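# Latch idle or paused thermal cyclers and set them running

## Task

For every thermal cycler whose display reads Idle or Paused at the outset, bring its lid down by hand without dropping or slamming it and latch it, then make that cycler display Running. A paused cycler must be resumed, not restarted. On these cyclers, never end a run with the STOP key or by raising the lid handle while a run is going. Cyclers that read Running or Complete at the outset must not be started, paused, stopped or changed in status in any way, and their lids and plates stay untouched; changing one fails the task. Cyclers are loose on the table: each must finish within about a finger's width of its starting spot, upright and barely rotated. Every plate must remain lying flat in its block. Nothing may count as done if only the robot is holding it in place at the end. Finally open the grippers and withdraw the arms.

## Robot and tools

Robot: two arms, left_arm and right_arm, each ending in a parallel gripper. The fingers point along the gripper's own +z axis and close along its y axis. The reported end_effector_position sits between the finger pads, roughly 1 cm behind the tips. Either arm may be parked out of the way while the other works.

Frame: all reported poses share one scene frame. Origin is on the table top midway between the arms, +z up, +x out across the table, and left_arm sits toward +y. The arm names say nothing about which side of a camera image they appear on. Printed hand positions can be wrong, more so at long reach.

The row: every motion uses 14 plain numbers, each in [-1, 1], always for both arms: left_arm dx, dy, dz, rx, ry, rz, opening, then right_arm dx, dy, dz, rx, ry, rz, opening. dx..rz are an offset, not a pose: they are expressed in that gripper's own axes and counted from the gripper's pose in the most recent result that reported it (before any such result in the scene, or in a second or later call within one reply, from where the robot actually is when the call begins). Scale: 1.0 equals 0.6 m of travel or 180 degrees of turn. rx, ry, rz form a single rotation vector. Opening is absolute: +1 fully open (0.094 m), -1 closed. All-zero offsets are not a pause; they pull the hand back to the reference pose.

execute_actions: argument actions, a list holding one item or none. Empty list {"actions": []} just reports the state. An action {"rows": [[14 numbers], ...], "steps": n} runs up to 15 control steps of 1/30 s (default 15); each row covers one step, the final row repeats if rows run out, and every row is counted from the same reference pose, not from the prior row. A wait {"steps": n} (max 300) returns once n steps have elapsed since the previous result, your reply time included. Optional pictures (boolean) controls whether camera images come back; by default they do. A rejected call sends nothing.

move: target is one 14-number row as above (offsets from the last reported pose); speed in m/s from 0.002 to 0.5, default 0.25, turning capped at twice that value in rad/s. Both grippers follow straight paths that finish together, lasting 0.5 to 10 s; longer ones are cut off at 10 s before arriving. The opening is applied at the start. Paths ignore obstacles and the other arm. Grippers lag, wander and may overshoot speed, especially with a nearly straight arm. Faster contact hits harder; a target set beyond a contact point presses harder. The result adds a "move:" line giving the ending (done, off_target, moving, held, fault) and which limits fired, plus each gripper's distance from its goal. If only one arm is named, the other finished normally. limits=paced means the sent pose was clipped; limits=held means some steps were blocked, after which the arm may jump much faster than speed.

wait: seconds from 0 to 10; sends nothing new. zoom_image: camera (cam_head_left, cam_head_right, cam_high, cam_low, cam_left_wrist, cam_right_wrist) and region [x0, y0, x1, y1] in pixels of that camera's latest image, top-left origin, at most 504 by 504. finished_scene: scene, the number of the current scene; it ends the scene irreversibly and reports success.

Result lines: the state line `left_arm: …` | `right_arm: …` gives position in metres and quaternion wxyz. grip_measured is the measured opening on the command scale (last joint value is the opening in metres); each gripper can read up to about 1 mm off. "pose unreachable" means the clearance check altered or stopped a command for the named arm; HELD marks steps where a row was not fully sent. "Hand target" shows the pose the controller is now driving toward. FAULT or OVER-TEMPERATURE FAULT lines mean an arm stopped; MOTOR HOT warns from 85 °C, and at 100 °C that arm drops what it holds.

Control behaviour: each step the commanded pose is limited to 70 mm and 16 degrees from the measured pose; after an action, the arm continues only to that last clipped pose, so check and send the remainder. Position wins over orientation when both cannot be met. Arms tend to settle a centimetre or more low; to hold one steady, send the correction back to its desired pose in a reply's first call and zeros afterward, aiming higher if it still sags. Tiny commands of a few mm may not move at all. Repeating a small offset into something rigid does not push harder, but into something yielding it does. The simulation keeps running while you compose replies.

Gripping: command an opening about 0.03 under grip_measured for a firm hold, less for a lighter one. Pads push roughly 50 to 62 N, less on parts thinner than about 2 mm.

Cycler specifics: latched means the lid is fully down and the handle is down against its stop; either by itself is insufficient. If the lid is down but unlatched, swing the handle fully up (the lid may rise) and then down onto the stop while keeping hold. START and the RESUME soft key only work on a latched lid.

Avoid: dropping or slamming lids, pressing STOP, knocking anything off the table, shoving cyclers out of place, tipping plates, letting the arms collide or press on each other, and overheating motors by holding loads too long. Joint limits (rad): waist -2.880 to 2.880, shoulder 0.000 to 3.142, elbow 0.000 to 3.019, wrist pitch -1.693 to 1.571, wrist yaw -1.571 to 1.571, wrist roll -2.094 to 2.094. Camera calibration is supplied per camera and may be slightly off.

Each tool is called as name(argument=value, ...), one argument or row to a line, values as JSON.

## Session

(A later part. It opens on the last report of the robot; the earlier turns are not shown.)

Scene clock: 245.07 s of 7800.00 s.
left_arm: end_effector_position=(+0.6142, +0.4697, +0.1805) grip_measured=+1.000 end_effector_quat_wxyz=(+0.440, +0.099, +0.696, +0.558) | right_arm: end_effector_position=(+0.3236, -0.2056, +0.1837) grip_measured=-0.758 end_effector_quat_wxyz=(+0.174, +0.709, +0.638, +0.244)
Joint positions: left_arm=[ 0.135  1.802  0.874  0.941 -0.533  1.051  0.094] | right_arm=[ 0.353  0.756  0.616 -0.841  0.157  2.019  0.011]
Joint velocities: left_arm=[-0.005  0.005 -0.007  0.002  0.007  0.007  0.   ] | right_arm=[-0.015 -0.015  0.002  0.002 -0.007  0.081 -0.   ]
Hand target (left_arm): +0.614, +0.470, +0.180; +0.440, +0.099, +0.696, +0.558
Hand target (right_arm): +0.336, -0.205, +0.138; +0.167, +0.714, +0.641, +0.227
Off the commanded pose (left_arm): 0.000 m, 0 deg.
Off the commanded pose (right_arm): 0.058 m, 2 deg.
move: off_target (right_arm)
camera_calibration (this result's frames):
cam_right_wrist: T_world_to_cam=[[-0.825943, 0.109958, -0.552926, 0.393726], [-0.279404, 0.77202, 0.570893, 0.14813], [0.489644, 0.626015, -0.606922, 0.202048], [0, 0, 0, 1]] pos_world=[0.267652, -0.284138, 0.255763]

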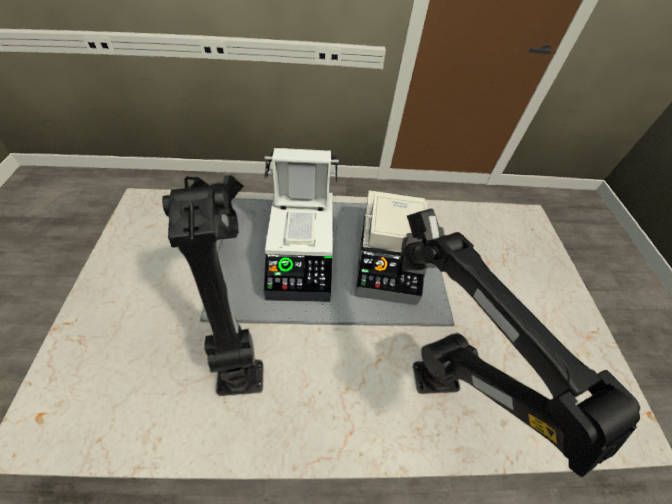

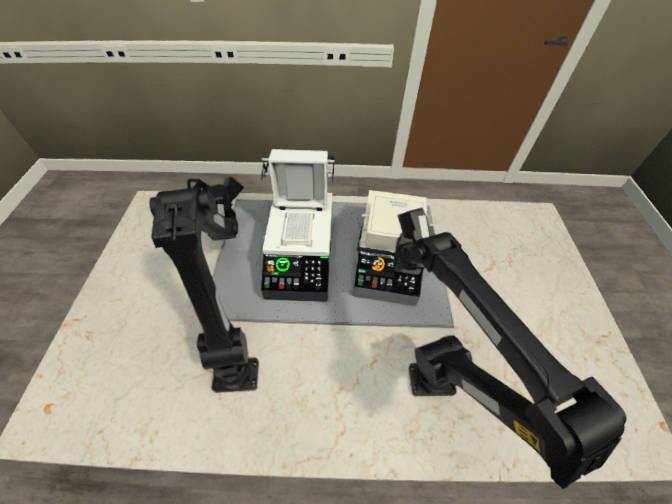

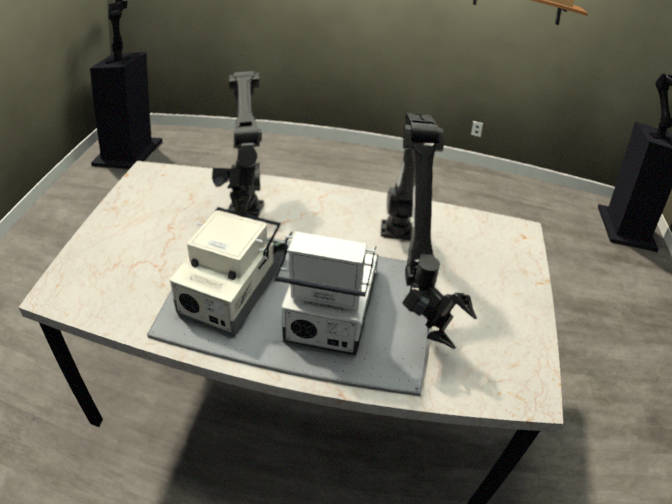

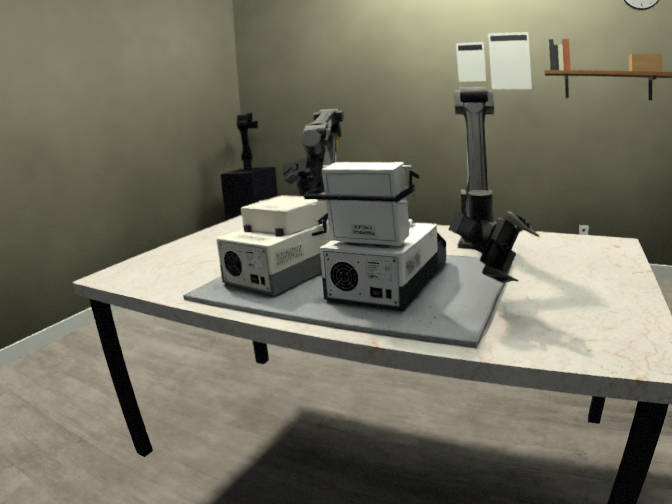

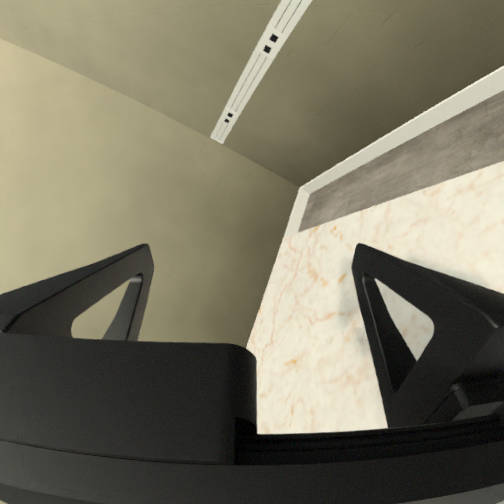

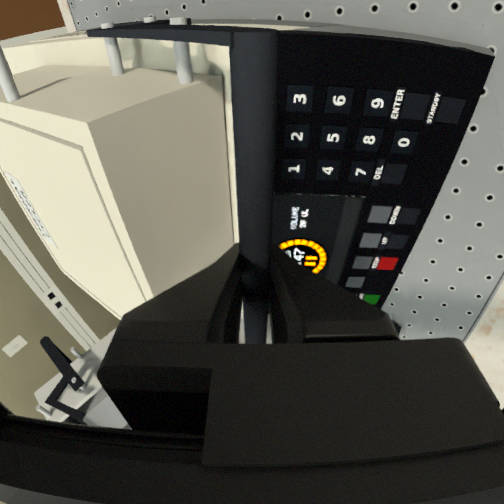

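move(
  target=[0,0,0,0,0,0,1,0,0,0,0,0,0,-0.5],
)

move(
  target=[0,0,0,0,0,0,1,0.1,-0.05,-0.08,0,0,0,-1],
  speed=0.08,
)

zoom_image(
  camera="cam_right_wrist",
  region=[150, 100, 504, 450],
)

zoom_image(
  camera="cam_head_left",
  region=[350, 240, 440, 310],
)

Scene clock: 252.63 s of 7800.00 s.
left_arm: end_effector_position=(+0.6142, +0.4697, +0.1805) grip_measured=+1.000 end_effector_quat_wxyz=(+0.440, +0.099, +0.696, +0.558) | right_arm: end_effector_position=(+0.3228, -0.2060, +0.1836) grip_measured=-0.502 end_effector_quat_wxyz=(+0.174, +0.709, +0.638, +0.244)
Joint positions: left_arm=[ 0.135  1.802  0.874  0.941 -0.533  1.051  0.094] | right_arm=[ 0.353  0.752  0.614 -0.841  0.157  2.019  0.023]
Joint velocities: left_arm=[-0.005  0.005  0.002 -0.002 -0.022 -0.007  0.   ] | right_arm=[ 0.015 -0.015  0.007 -0.007 -0.007  0.022 -0.   ]
Hand target (left_arm): +0.614, +0.470, +0.180; +0.440, +0.099, +0.696, +0.558
Hand target (right_arm): +0.324, -0.206, +0.184; +0.174, +0.709, +0.638, +0.244
Off the commanded pose (left_arm): 0.000 m, 0 deg.
Off the commanded pose (right_arm): 0.001 m, 0 deg.
After step 90, 3.87 s passed at rest.
move: done
camera_calibration (this result's frames):
cam_right_wrist: T_world_to_cam=[[-0.825072, 0.110292, -0.554159, 0.39311], [-0.280114, 0.771915, 0.570686, 0.148475], [0.490706, 0.626085, -0.605991, 0.202175], [0, 0, 0, 1]] pos_world=[0.266726, -0.284546, 0.255629]

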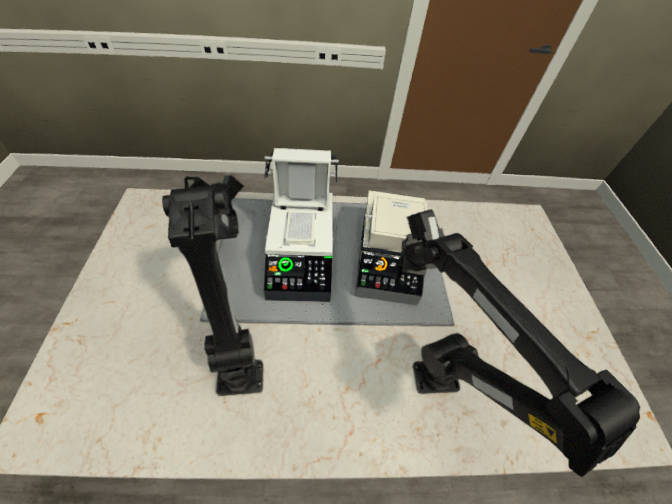

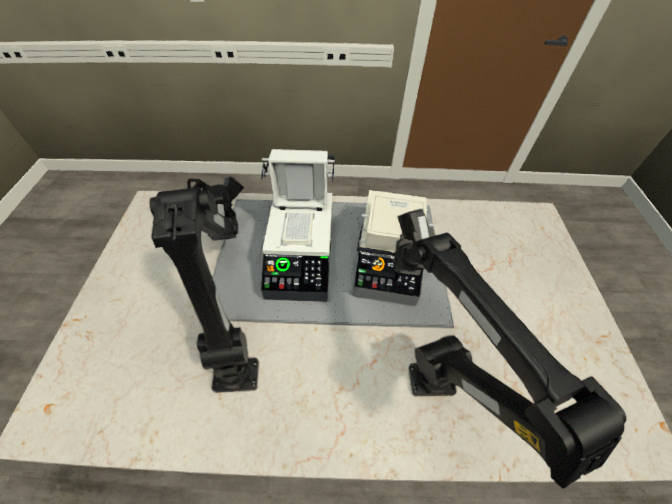

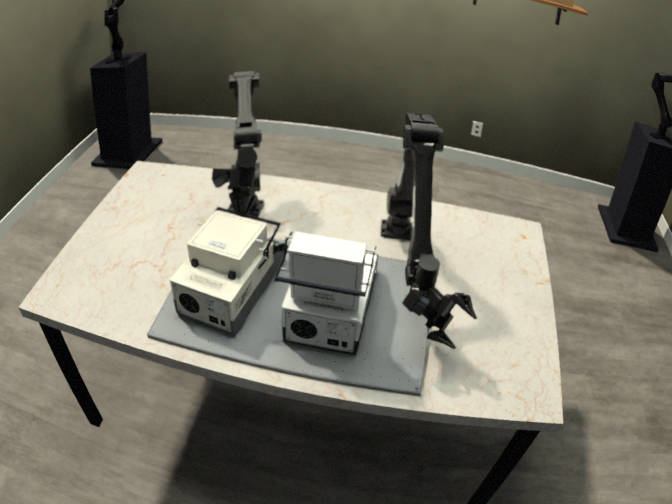

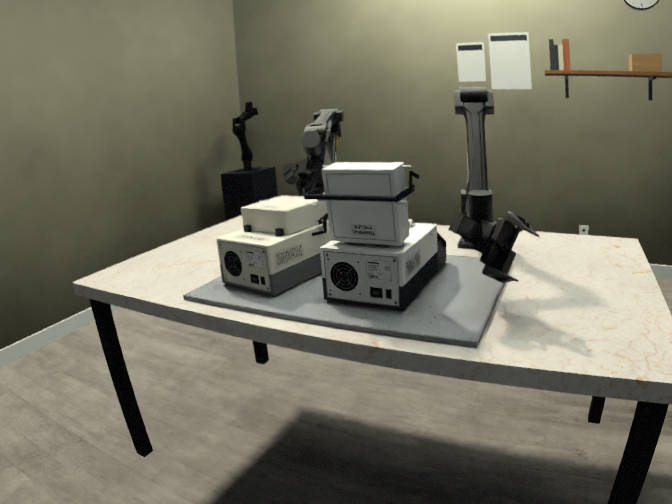

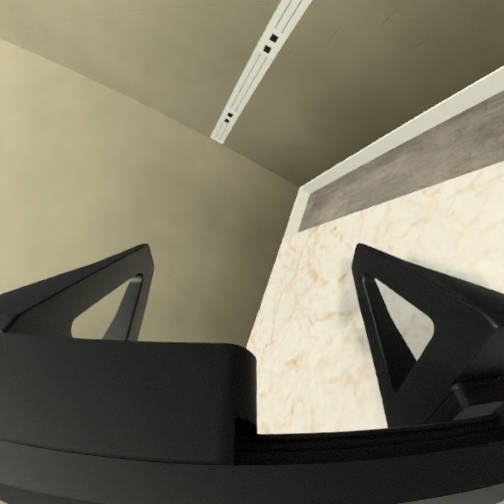

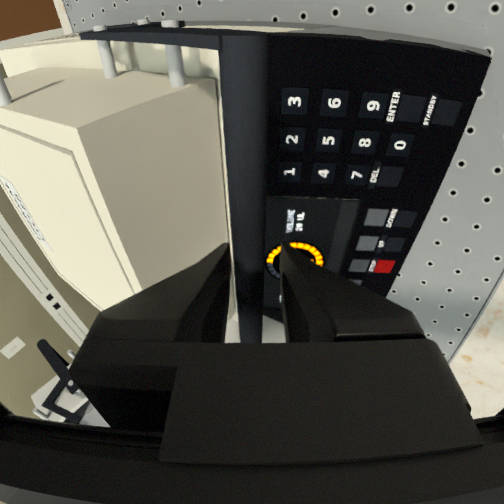

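Scene clock: 254.00 s of 7800.00 s.
left_arm: end_effector_position=(+0.6142, +0.4697, +0.1805) grip_measured=+1.000 end_effector_quat_wxyz=(+0.440, +0.099, +0.696, +0.558) | right_arm: end_effector_position=(+0.3128, -0.1963, +0.1865) grip_measured=-0.756 end_effector_quat_wxyz=(+0.214, +0.706, +0.635, +0.228)
Joint positions: left_arm=[ 0.135  1.802  0.874  0.941 -0.533  1.051  0.094] | right_arm=[ 0.481  0.747  0.614 -0.873  0.309  2.104  0.011]
Joint velocities: left_arm=[ 0.024 -0.005 -0.012 -0.017 -0.037 -0.007  0.   ] | right_arm=[-0.015  0.005  0.012 -0.002  0.051 -0.022 -0.001]
Hand target (left_arm): +0.614, +0.470, +0.180; +0.440, +0.099, +0.696, +0.558
Hand target (right_arm): +0.281, -0.156, +0.210; +0.157, +0.660, +0.687, +0.260
Off the commanded pose (left_arm): 0.000 m, 0 deg.
Off the commanded pose (right_arm): 0.069 m, 5 deg.
joint sent to its limit (right arm) — the command would take joint 6 (wrist roll) past its upper limit, so that joint was sent only as far as its limit.
move: off_target (right_arm)
camera_calibration (this result's frames):
cam_right_wrist: T_world_to_cam=[[-0.80503, 0.0874297, -0.586756, 0.38065], [-0.276698, 0.819565, 0.501748, 0.157661], [0.524753, 0.566276, -0.635583, 0.185839], [0, 0, 0, 1]] pos_world=[0.252539, -0.26773, 0.262359]

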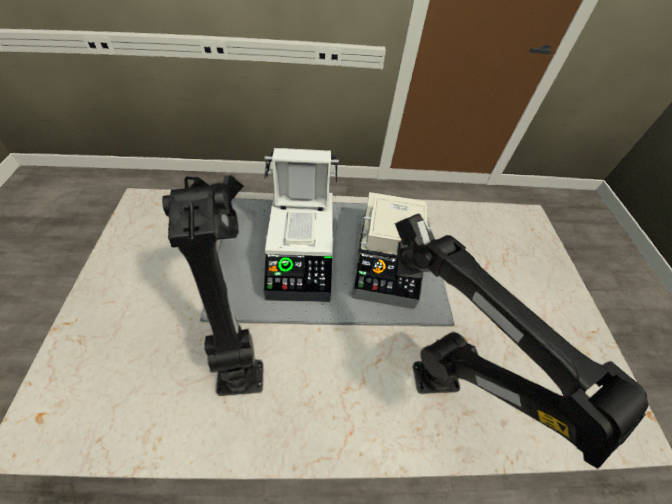

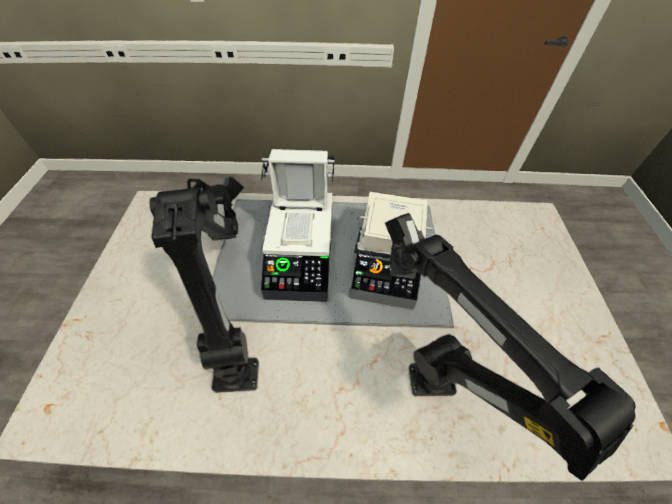

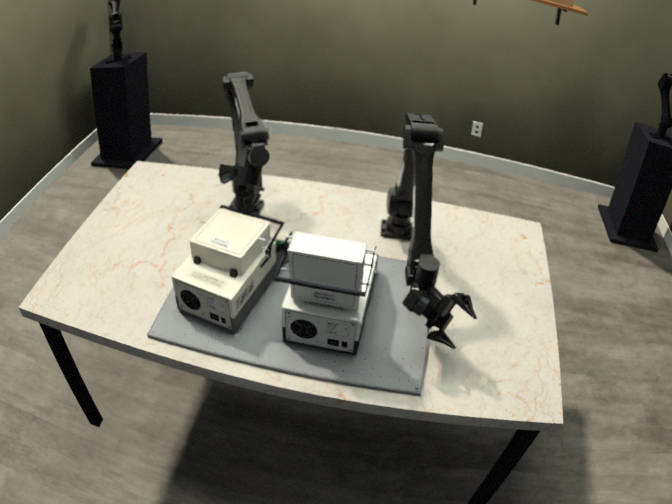

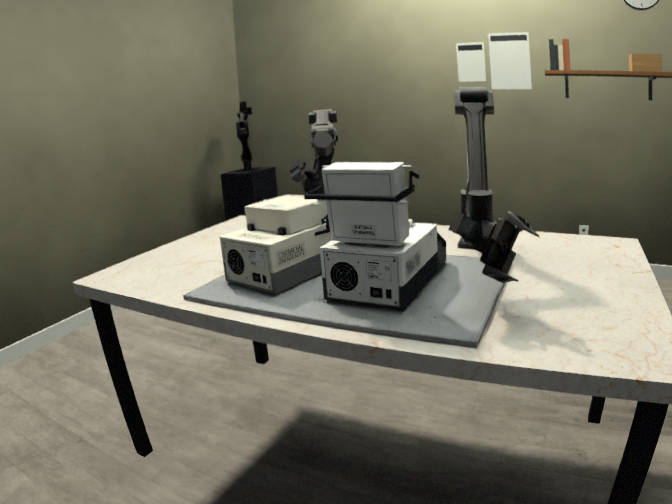

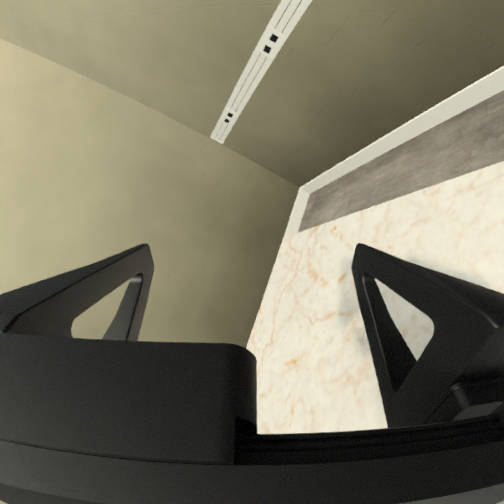

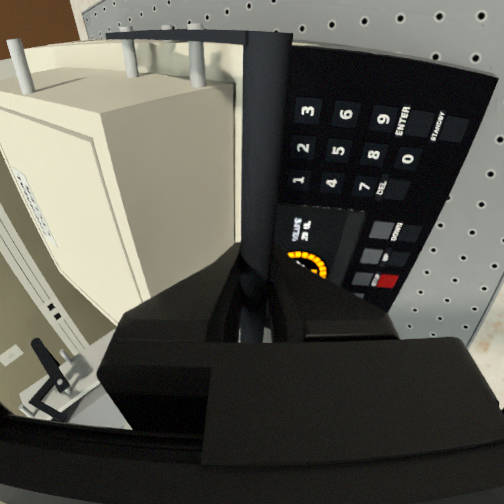

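Region (150, 100, 504, 450) of cam_right_wrist's 504x504 image, scaled by 1.424, with more detail than that image has; it fills the top 498 rows of this view, and the rest is white.

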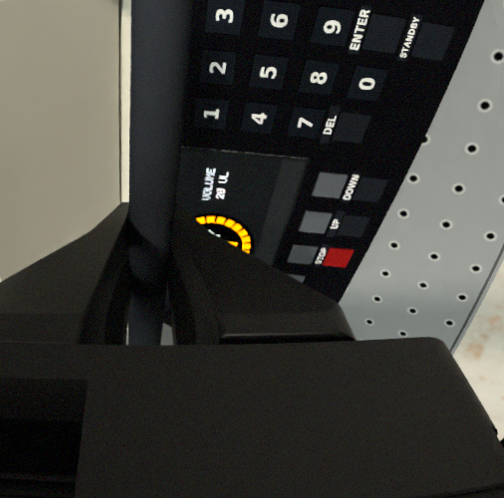

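Region (350, 240, 440, 310) of cam_head_left's 672x504 image, scaled by 5.600, with more detail than that image has.

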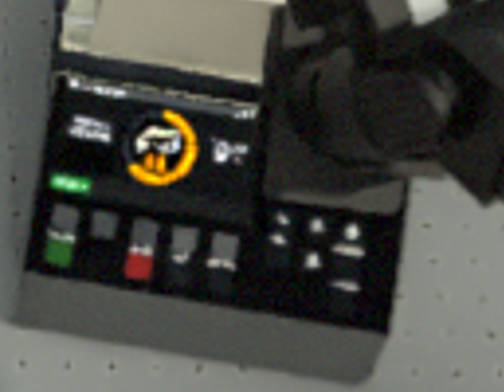

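move(
  target=[0,0,0,0,0,0,1,-0.035,0.012,0.025,0,0.02,0,-0.8],
  speed=0.03,
)

move(
  target=[0,0,0,0,0,0,1,0,0,0,0,0,0,-0.45],
)

move(
  target=[0,0,0,0,0,0,1,0,0,-0.09,0,0,0,-0.45],
  speed=0.08,
)

Scene clock: 265.07 s of 7800.00 s.
left_arm: end_effector_position=(+0.6142, +0.4697, +0.1805) grip_measured=+1.000 end_effector_quat_wxyz=(+0.440, +0.099, +0.696, +0.558) | right_arm: end_effector_position=(+0.3144, -0.1993, +0.1841) grip_measured=-0.756 end_effector_quat_wxyz=(+0.161, +0.704, +0.641, +0.259)
Joint positions: left_arm=[ 0.135  1.802  0.874  0.941 -0.533  1.051  0.094] | right_arm=[ 0.368  0.718  0.597 -0.841  0.128  2.03   0.011]
Joint velocities: left_arm=[-0.015 -0.005 -0.007  0.007 -0.051  0.022  0.   ] | right_arm=[-0.005 -0.005 -0.012 -0.007  0.051 -0.066  0.001]
Hand target (left_arm): +0.614, +0.470, +0.180; +0.440, +0.099, +0.696, +0.558
Hand target (right_arm): +0.324, -0.217, +0.177; +0.192, +0.700, +0.641, +0.247
Off the commanded pose (left_arm): 0.000 m, 0 deg.
Off the commanded pose (right_arm): 0.023 m, 4 deg.
After step 90, 6.80 s passed at rest.
move: off_target (right_arm)
camera_calibration (this result's frames):
cam_right_wrist: T_world_to_cam=[[-0.824206, 0.112246, -0.555054, 0.385981], [-0.299917, 0.744884, 0.595985, 0.136842], [0.480348, 0.657684, -0.580273, 0.207223], [0, 0, 0, 1]] pos_world=[0.25963, -0.281544, 0.252931]

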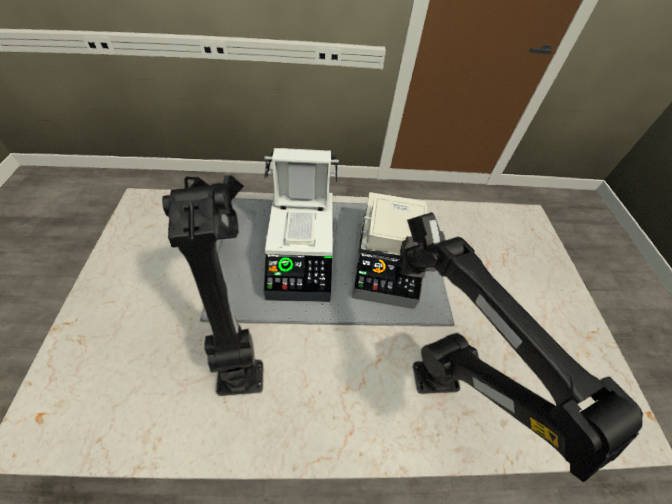

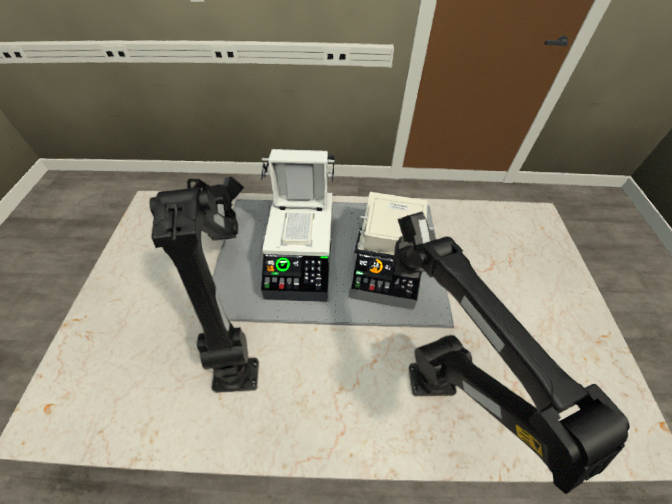

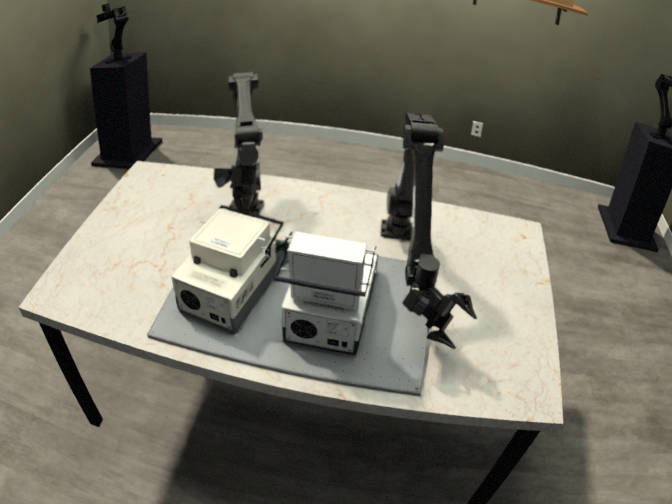

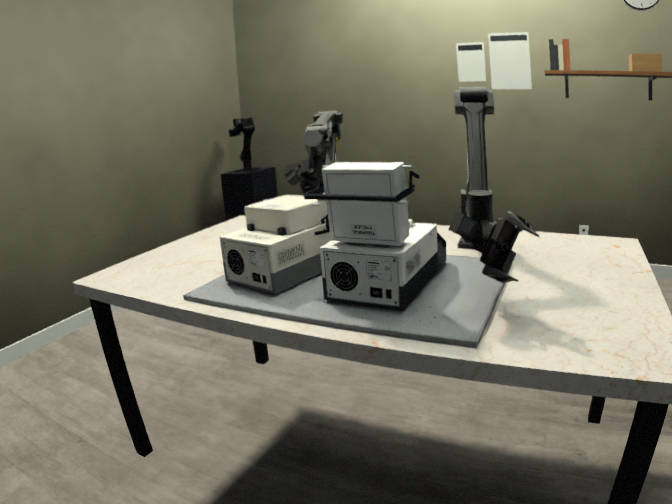

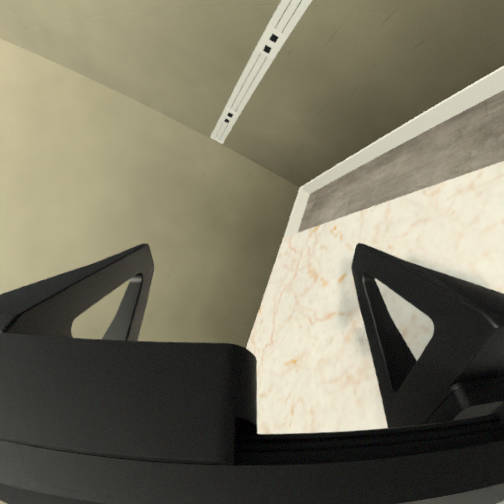

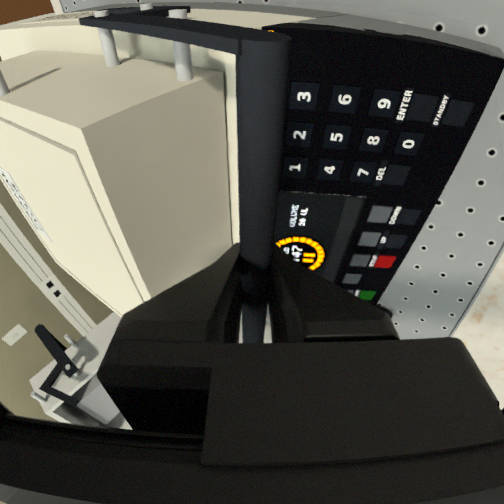

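Scene clock: 265.57 s of 7800.00 s.
left_arm: end_effector_position=(+0.6142, +0.4697, +0.1805) grip_measured=+1.000 end_effector_quat_wxyz=(+0.440, +0.099, +0.696, +0.558) | right_arm: end_effector_position=(+0.3140, -0.1991, +0.1839) grip_measured=-0.452 end_effector_quat_wxyz=(+0.160, +0.704, +0.641, +0.260)
Joint positions: left_arm=[ 0.135  1.802  0.874  0.941 -0.533  1.051  0.094] | right_arm=[ 0.368  0.718  0.596 -0.841  0.127  2.031  0.026]
Joint velocities: left_arm=[-0.005 -0.015  0.007  0.002 -0.037  0.007  0.   ] | right_arm=[-0.015  0.005  0.002  0.012 -0.066 -0.037 -0.001]
Hand target (left_arm): +0.614, +0.470, +0.180; +0.440, +0.099, +0.696, +0.558
Hand target (right_arm): +0.314, -0.199, +0.184; +0.161, +0.705, +0.641, +0.259
Off the commanded pose (left_arm): 0.000 m, 0 deg.
Off the commanded pose (right_arm): 0.000 m, 0 deg.
move: done
camera_calibration (this result's frames):
cam_right_wrist: T_world_to_cam=[[-0.824596, 0.112604, -0.554401, 0.385634], [-0.300044, 0.743748, 0.597338, 0.136236], [0.479598, 0.658908, -0.579505, 0.207425], [0, 0, 0, 1]] pos_world=[0.259388, -0.281423, 0.252621]

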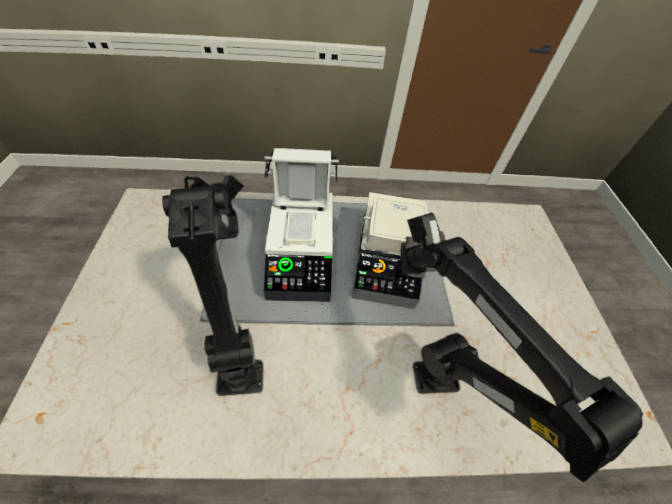

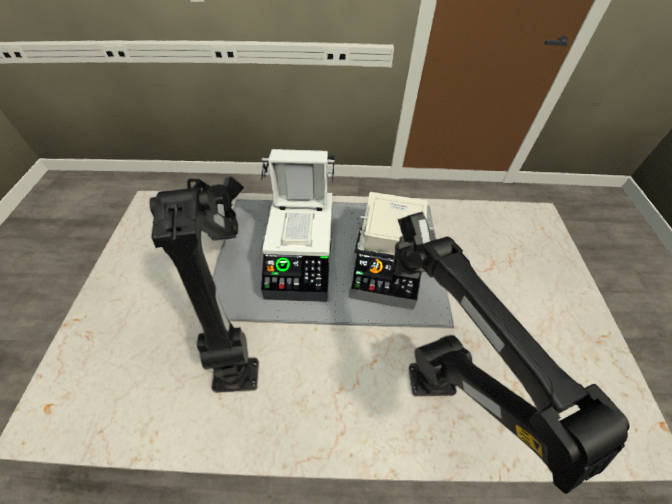

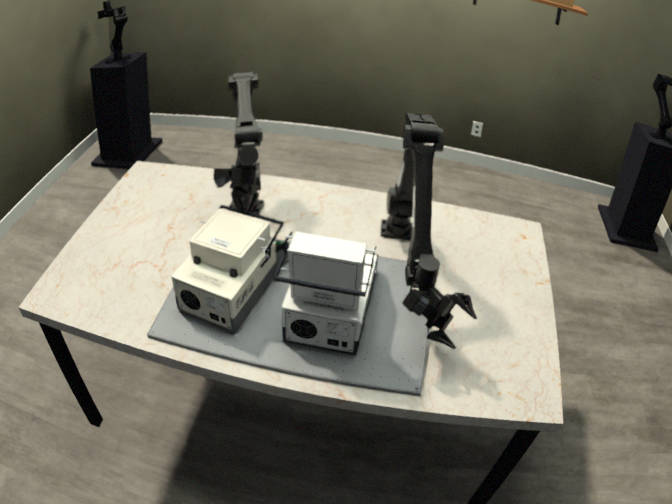

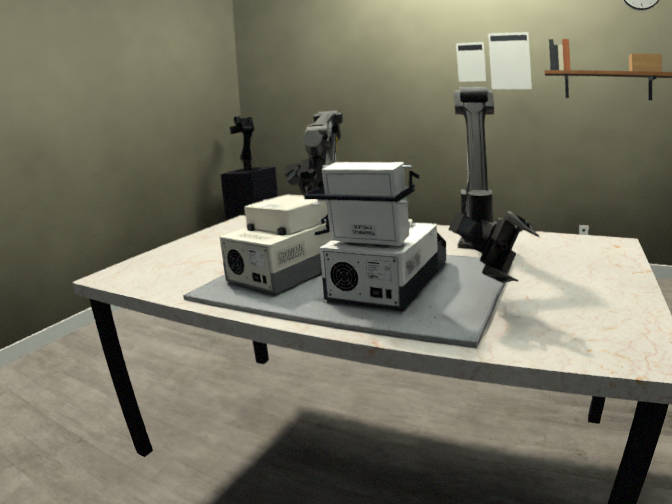

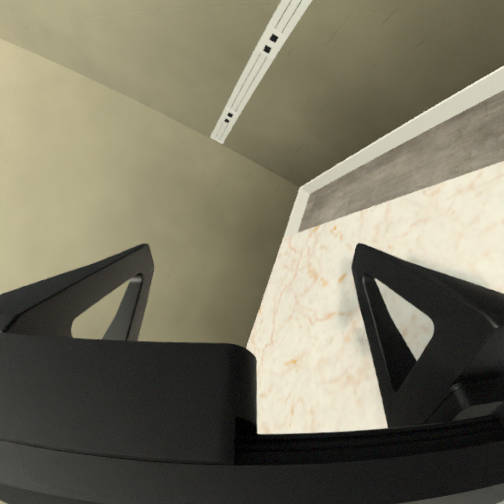

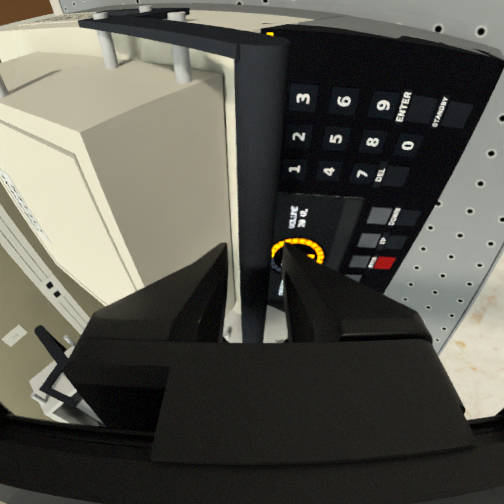

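Scene clock: 266.60 s of 7800.00 s.
left_arm: end_effector_position=(+0.6142, +0.4697, +0.1805) grip_measured=+1.000 end_effector_quat_wxyz=(+0.440, +0.099, +0.696, +0.558) | right_arm: end_effector_position=(+0.2776, -0.2104, +0.1986) grip_measured=-0.451 end_effector_quat_wxyz=(+0.155, +0.705, +0.649, +0.240)
Joint positions: left_arm=[ 0.135  1.802  0.874  0.941 -0.533  1.051  0.094] | right_arm=[ 0.392  0.606  0.614 -1.015  0.141  2.042  0.026]
Joint velocities: left_arm=[-0.015  0.005 -0.022  0.002  0.022 -0.022  0.   ] | right_arm=[-0.015 -0.005  0.002 -0.027  0.022 -0.007 -0.001]
Hand target (left_arm): +0.614, +0.470, +0.180; +0.440, +0.099, +0.696, +0.558
Hand target (right_arm): +0.283, -0.206, +0.227; +0.160, +0.704, +0.641, +0.261
Off the commanded pose (left_arm): 0.000 m, 0 deg.
Off the commanded pose (right_arm): 0.030 m, 3 deg.
move: off_target (right_arm)
camera_calibration (this result's frames):
cam_right_wrist: T_world_to_cam=[[-0.845583, 0.0939567, -0.52551, 0.361242], [-0.283342, 0.755305, 0.590958, 0.124059], [0.452445, 0.648604, -0.612051, 0.252754], [0, 0, 0, 1]] pos_world=[0.226254, -0.29158, 0.271221]

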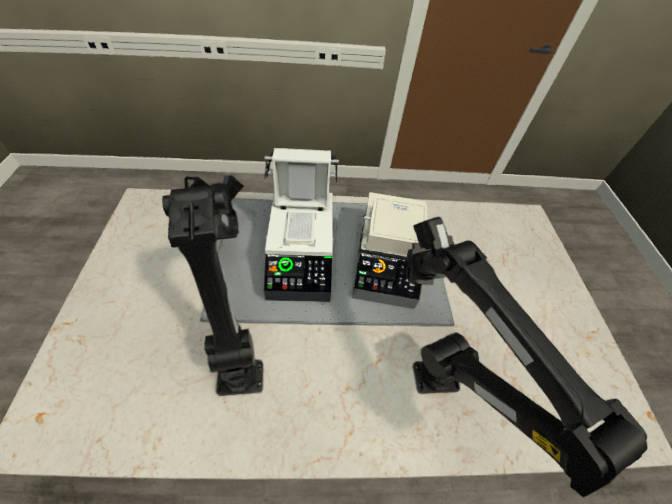

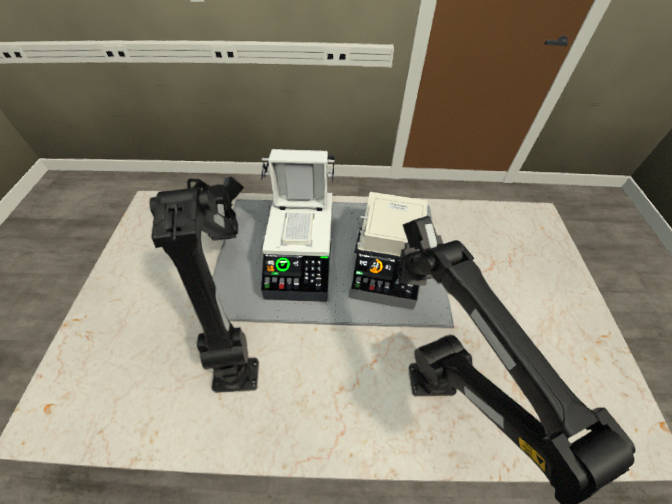

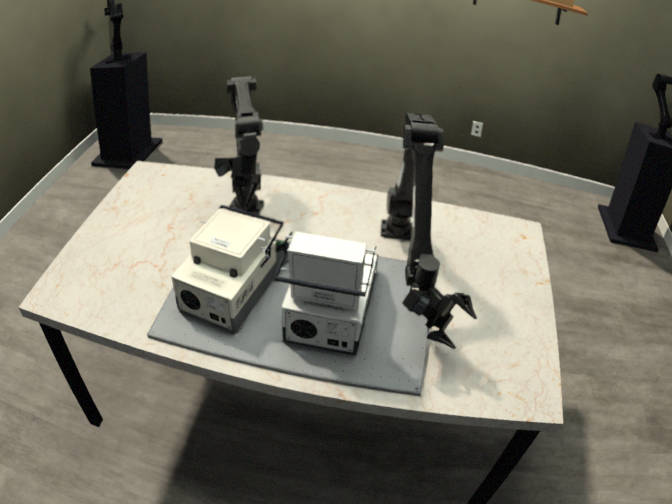

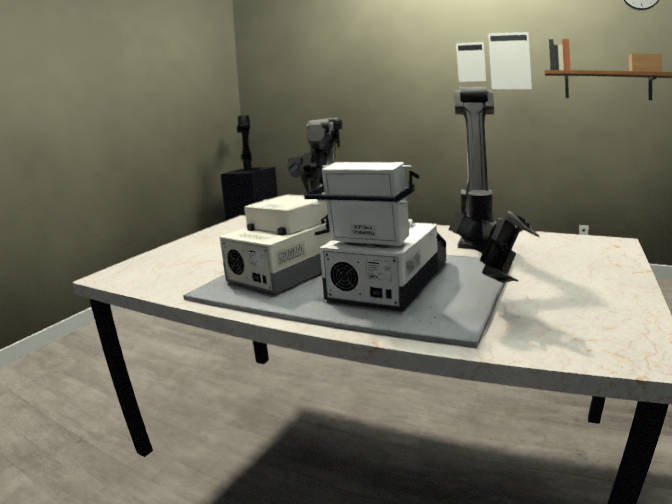

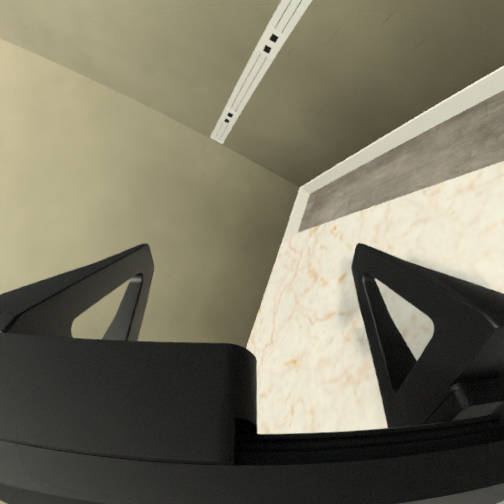

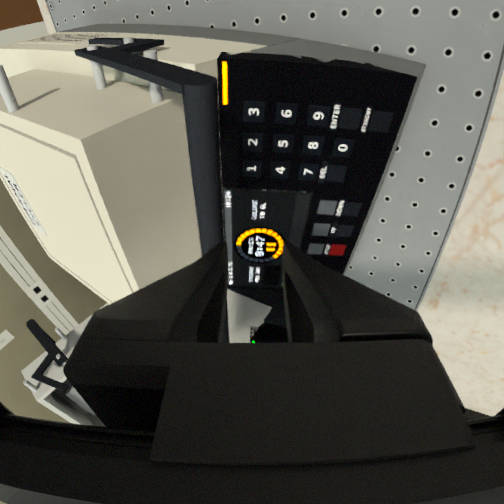

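move(
  target=[0,0,0,0,0,0,1,0.15,-0.04,0.03,0,0,0,-1],
  speed=0.08,
)

zoom_image(
  camera="cam_right_wrist",
  region=[150, 100, 500, 400],
)

Scene clock: 282.17 s of 7800.00 s.
left_arm: end_effector_position=(+0.6142, +0.4697, +0.1805) grip_measured=+1.000 end_effector_quat_wxyz=(+0.440, +0.099, +0.696, +0.558) | right_arm: end_effector_position=(+0.2649, -0.1253, +0.1763) grip_measured=-0.977 end_effector_quat_wxyz=(+0.116, +0.623, +0.735, +0.241)
Joint positions: left_arm=[ 0.135  1.802  0.874  0.941 -0.533  1.051  0.094] | right_arm=[ 0.687  0.747  0.616 -0.919  0.156  2.089  0.001]
Joint velocities: left_arm=[-0.005  0.005  0.007  0.007  0.022 -0.037  0.   ] | right_arm=[-0.005  0.005 -0.002 -0.017 -0.051 -0.007 -0.003]
Hand target (left_arm): +0.614, +0.470, +0.180; +0.440, +0.099, +0.696, +0.558
Hand target (right_arm): +0.270, -0.118, +0.184; +0.115, +0.625, +0.728, +0.257
Off the commanded pose (left_arm): 0.000 m, 0 deg.
Off the commanded pose (right_arm): 0.012 m, 14 deg.
joint sent to its limit (right arm) — the command would take joint 6 (wrist roll) past its upper limit, so that joint was sent only as far as its limit.
After step 90, 11.07 s passed at rest.
move: off_target (right_arm)
camera_calibration (this result's frames):
cam_right_wrist: T_world_to_cam=[[-0.860652, -0.122391, -0.494267, 0.302062], [-0.438214, 0.672379, 0.596553, 0.0989809], [0.259322, 0.730018, -0.632317, 0.254572], [0, 0, 0, 1]] pos_world=[0.237329, -0.215425, 0.251222]

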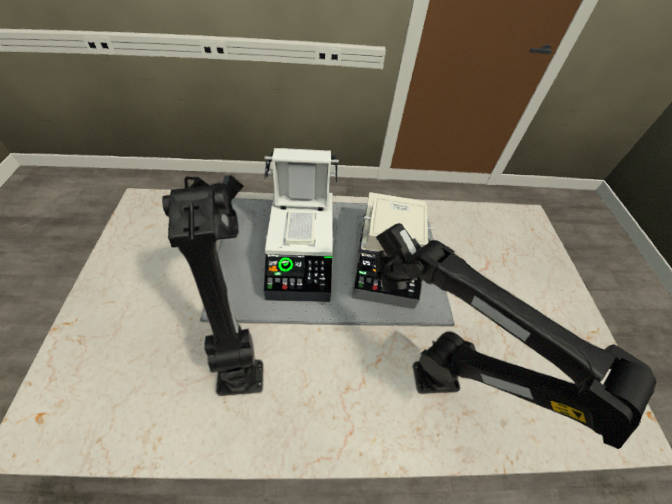

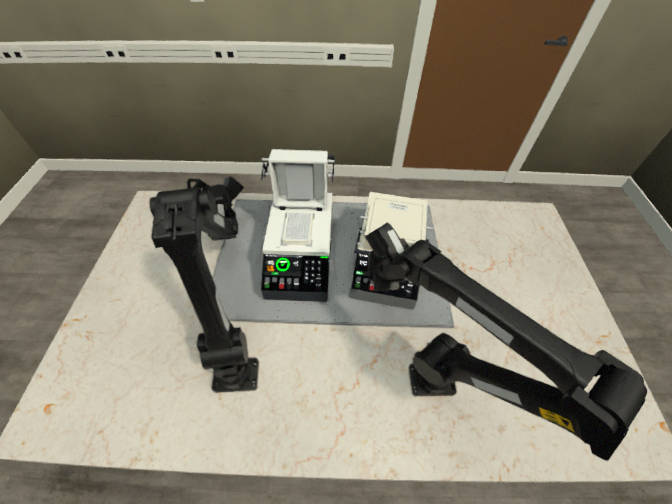

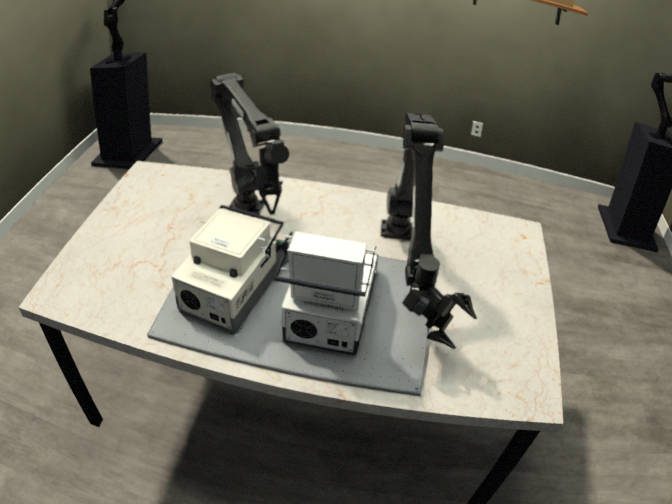

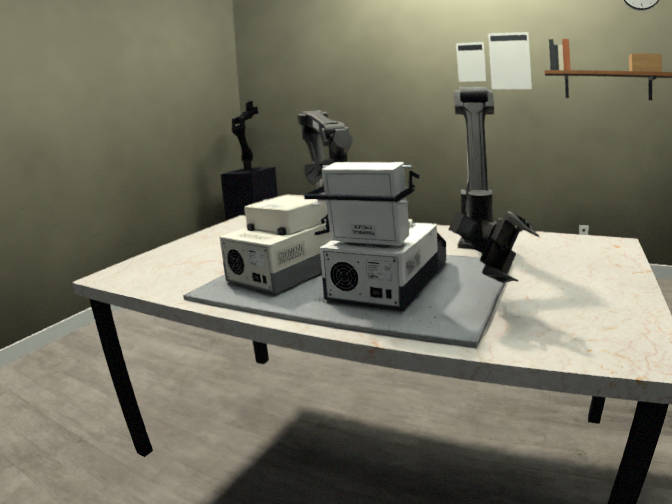

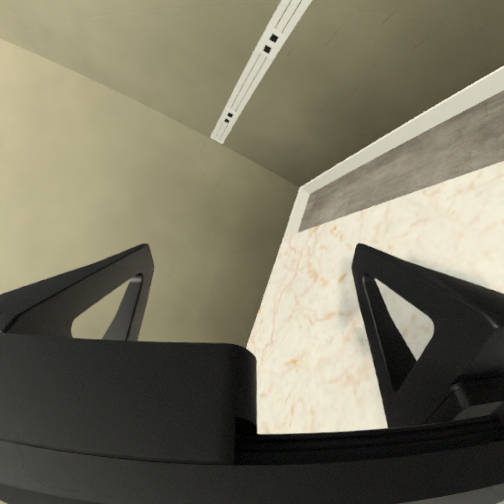

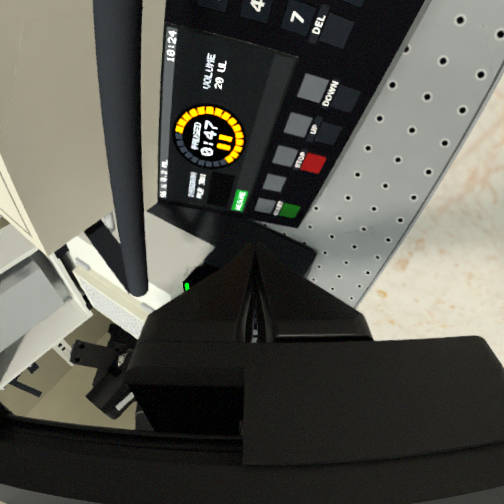

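Region (150, 100, 500, 400) of cam_right_wrist's 504x504 image, scaled by 1.440, with more detail than that image has; it fills the top 432 rows of this view, and the rest is white.

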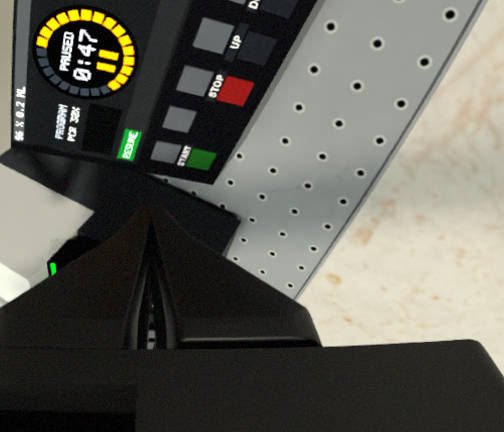

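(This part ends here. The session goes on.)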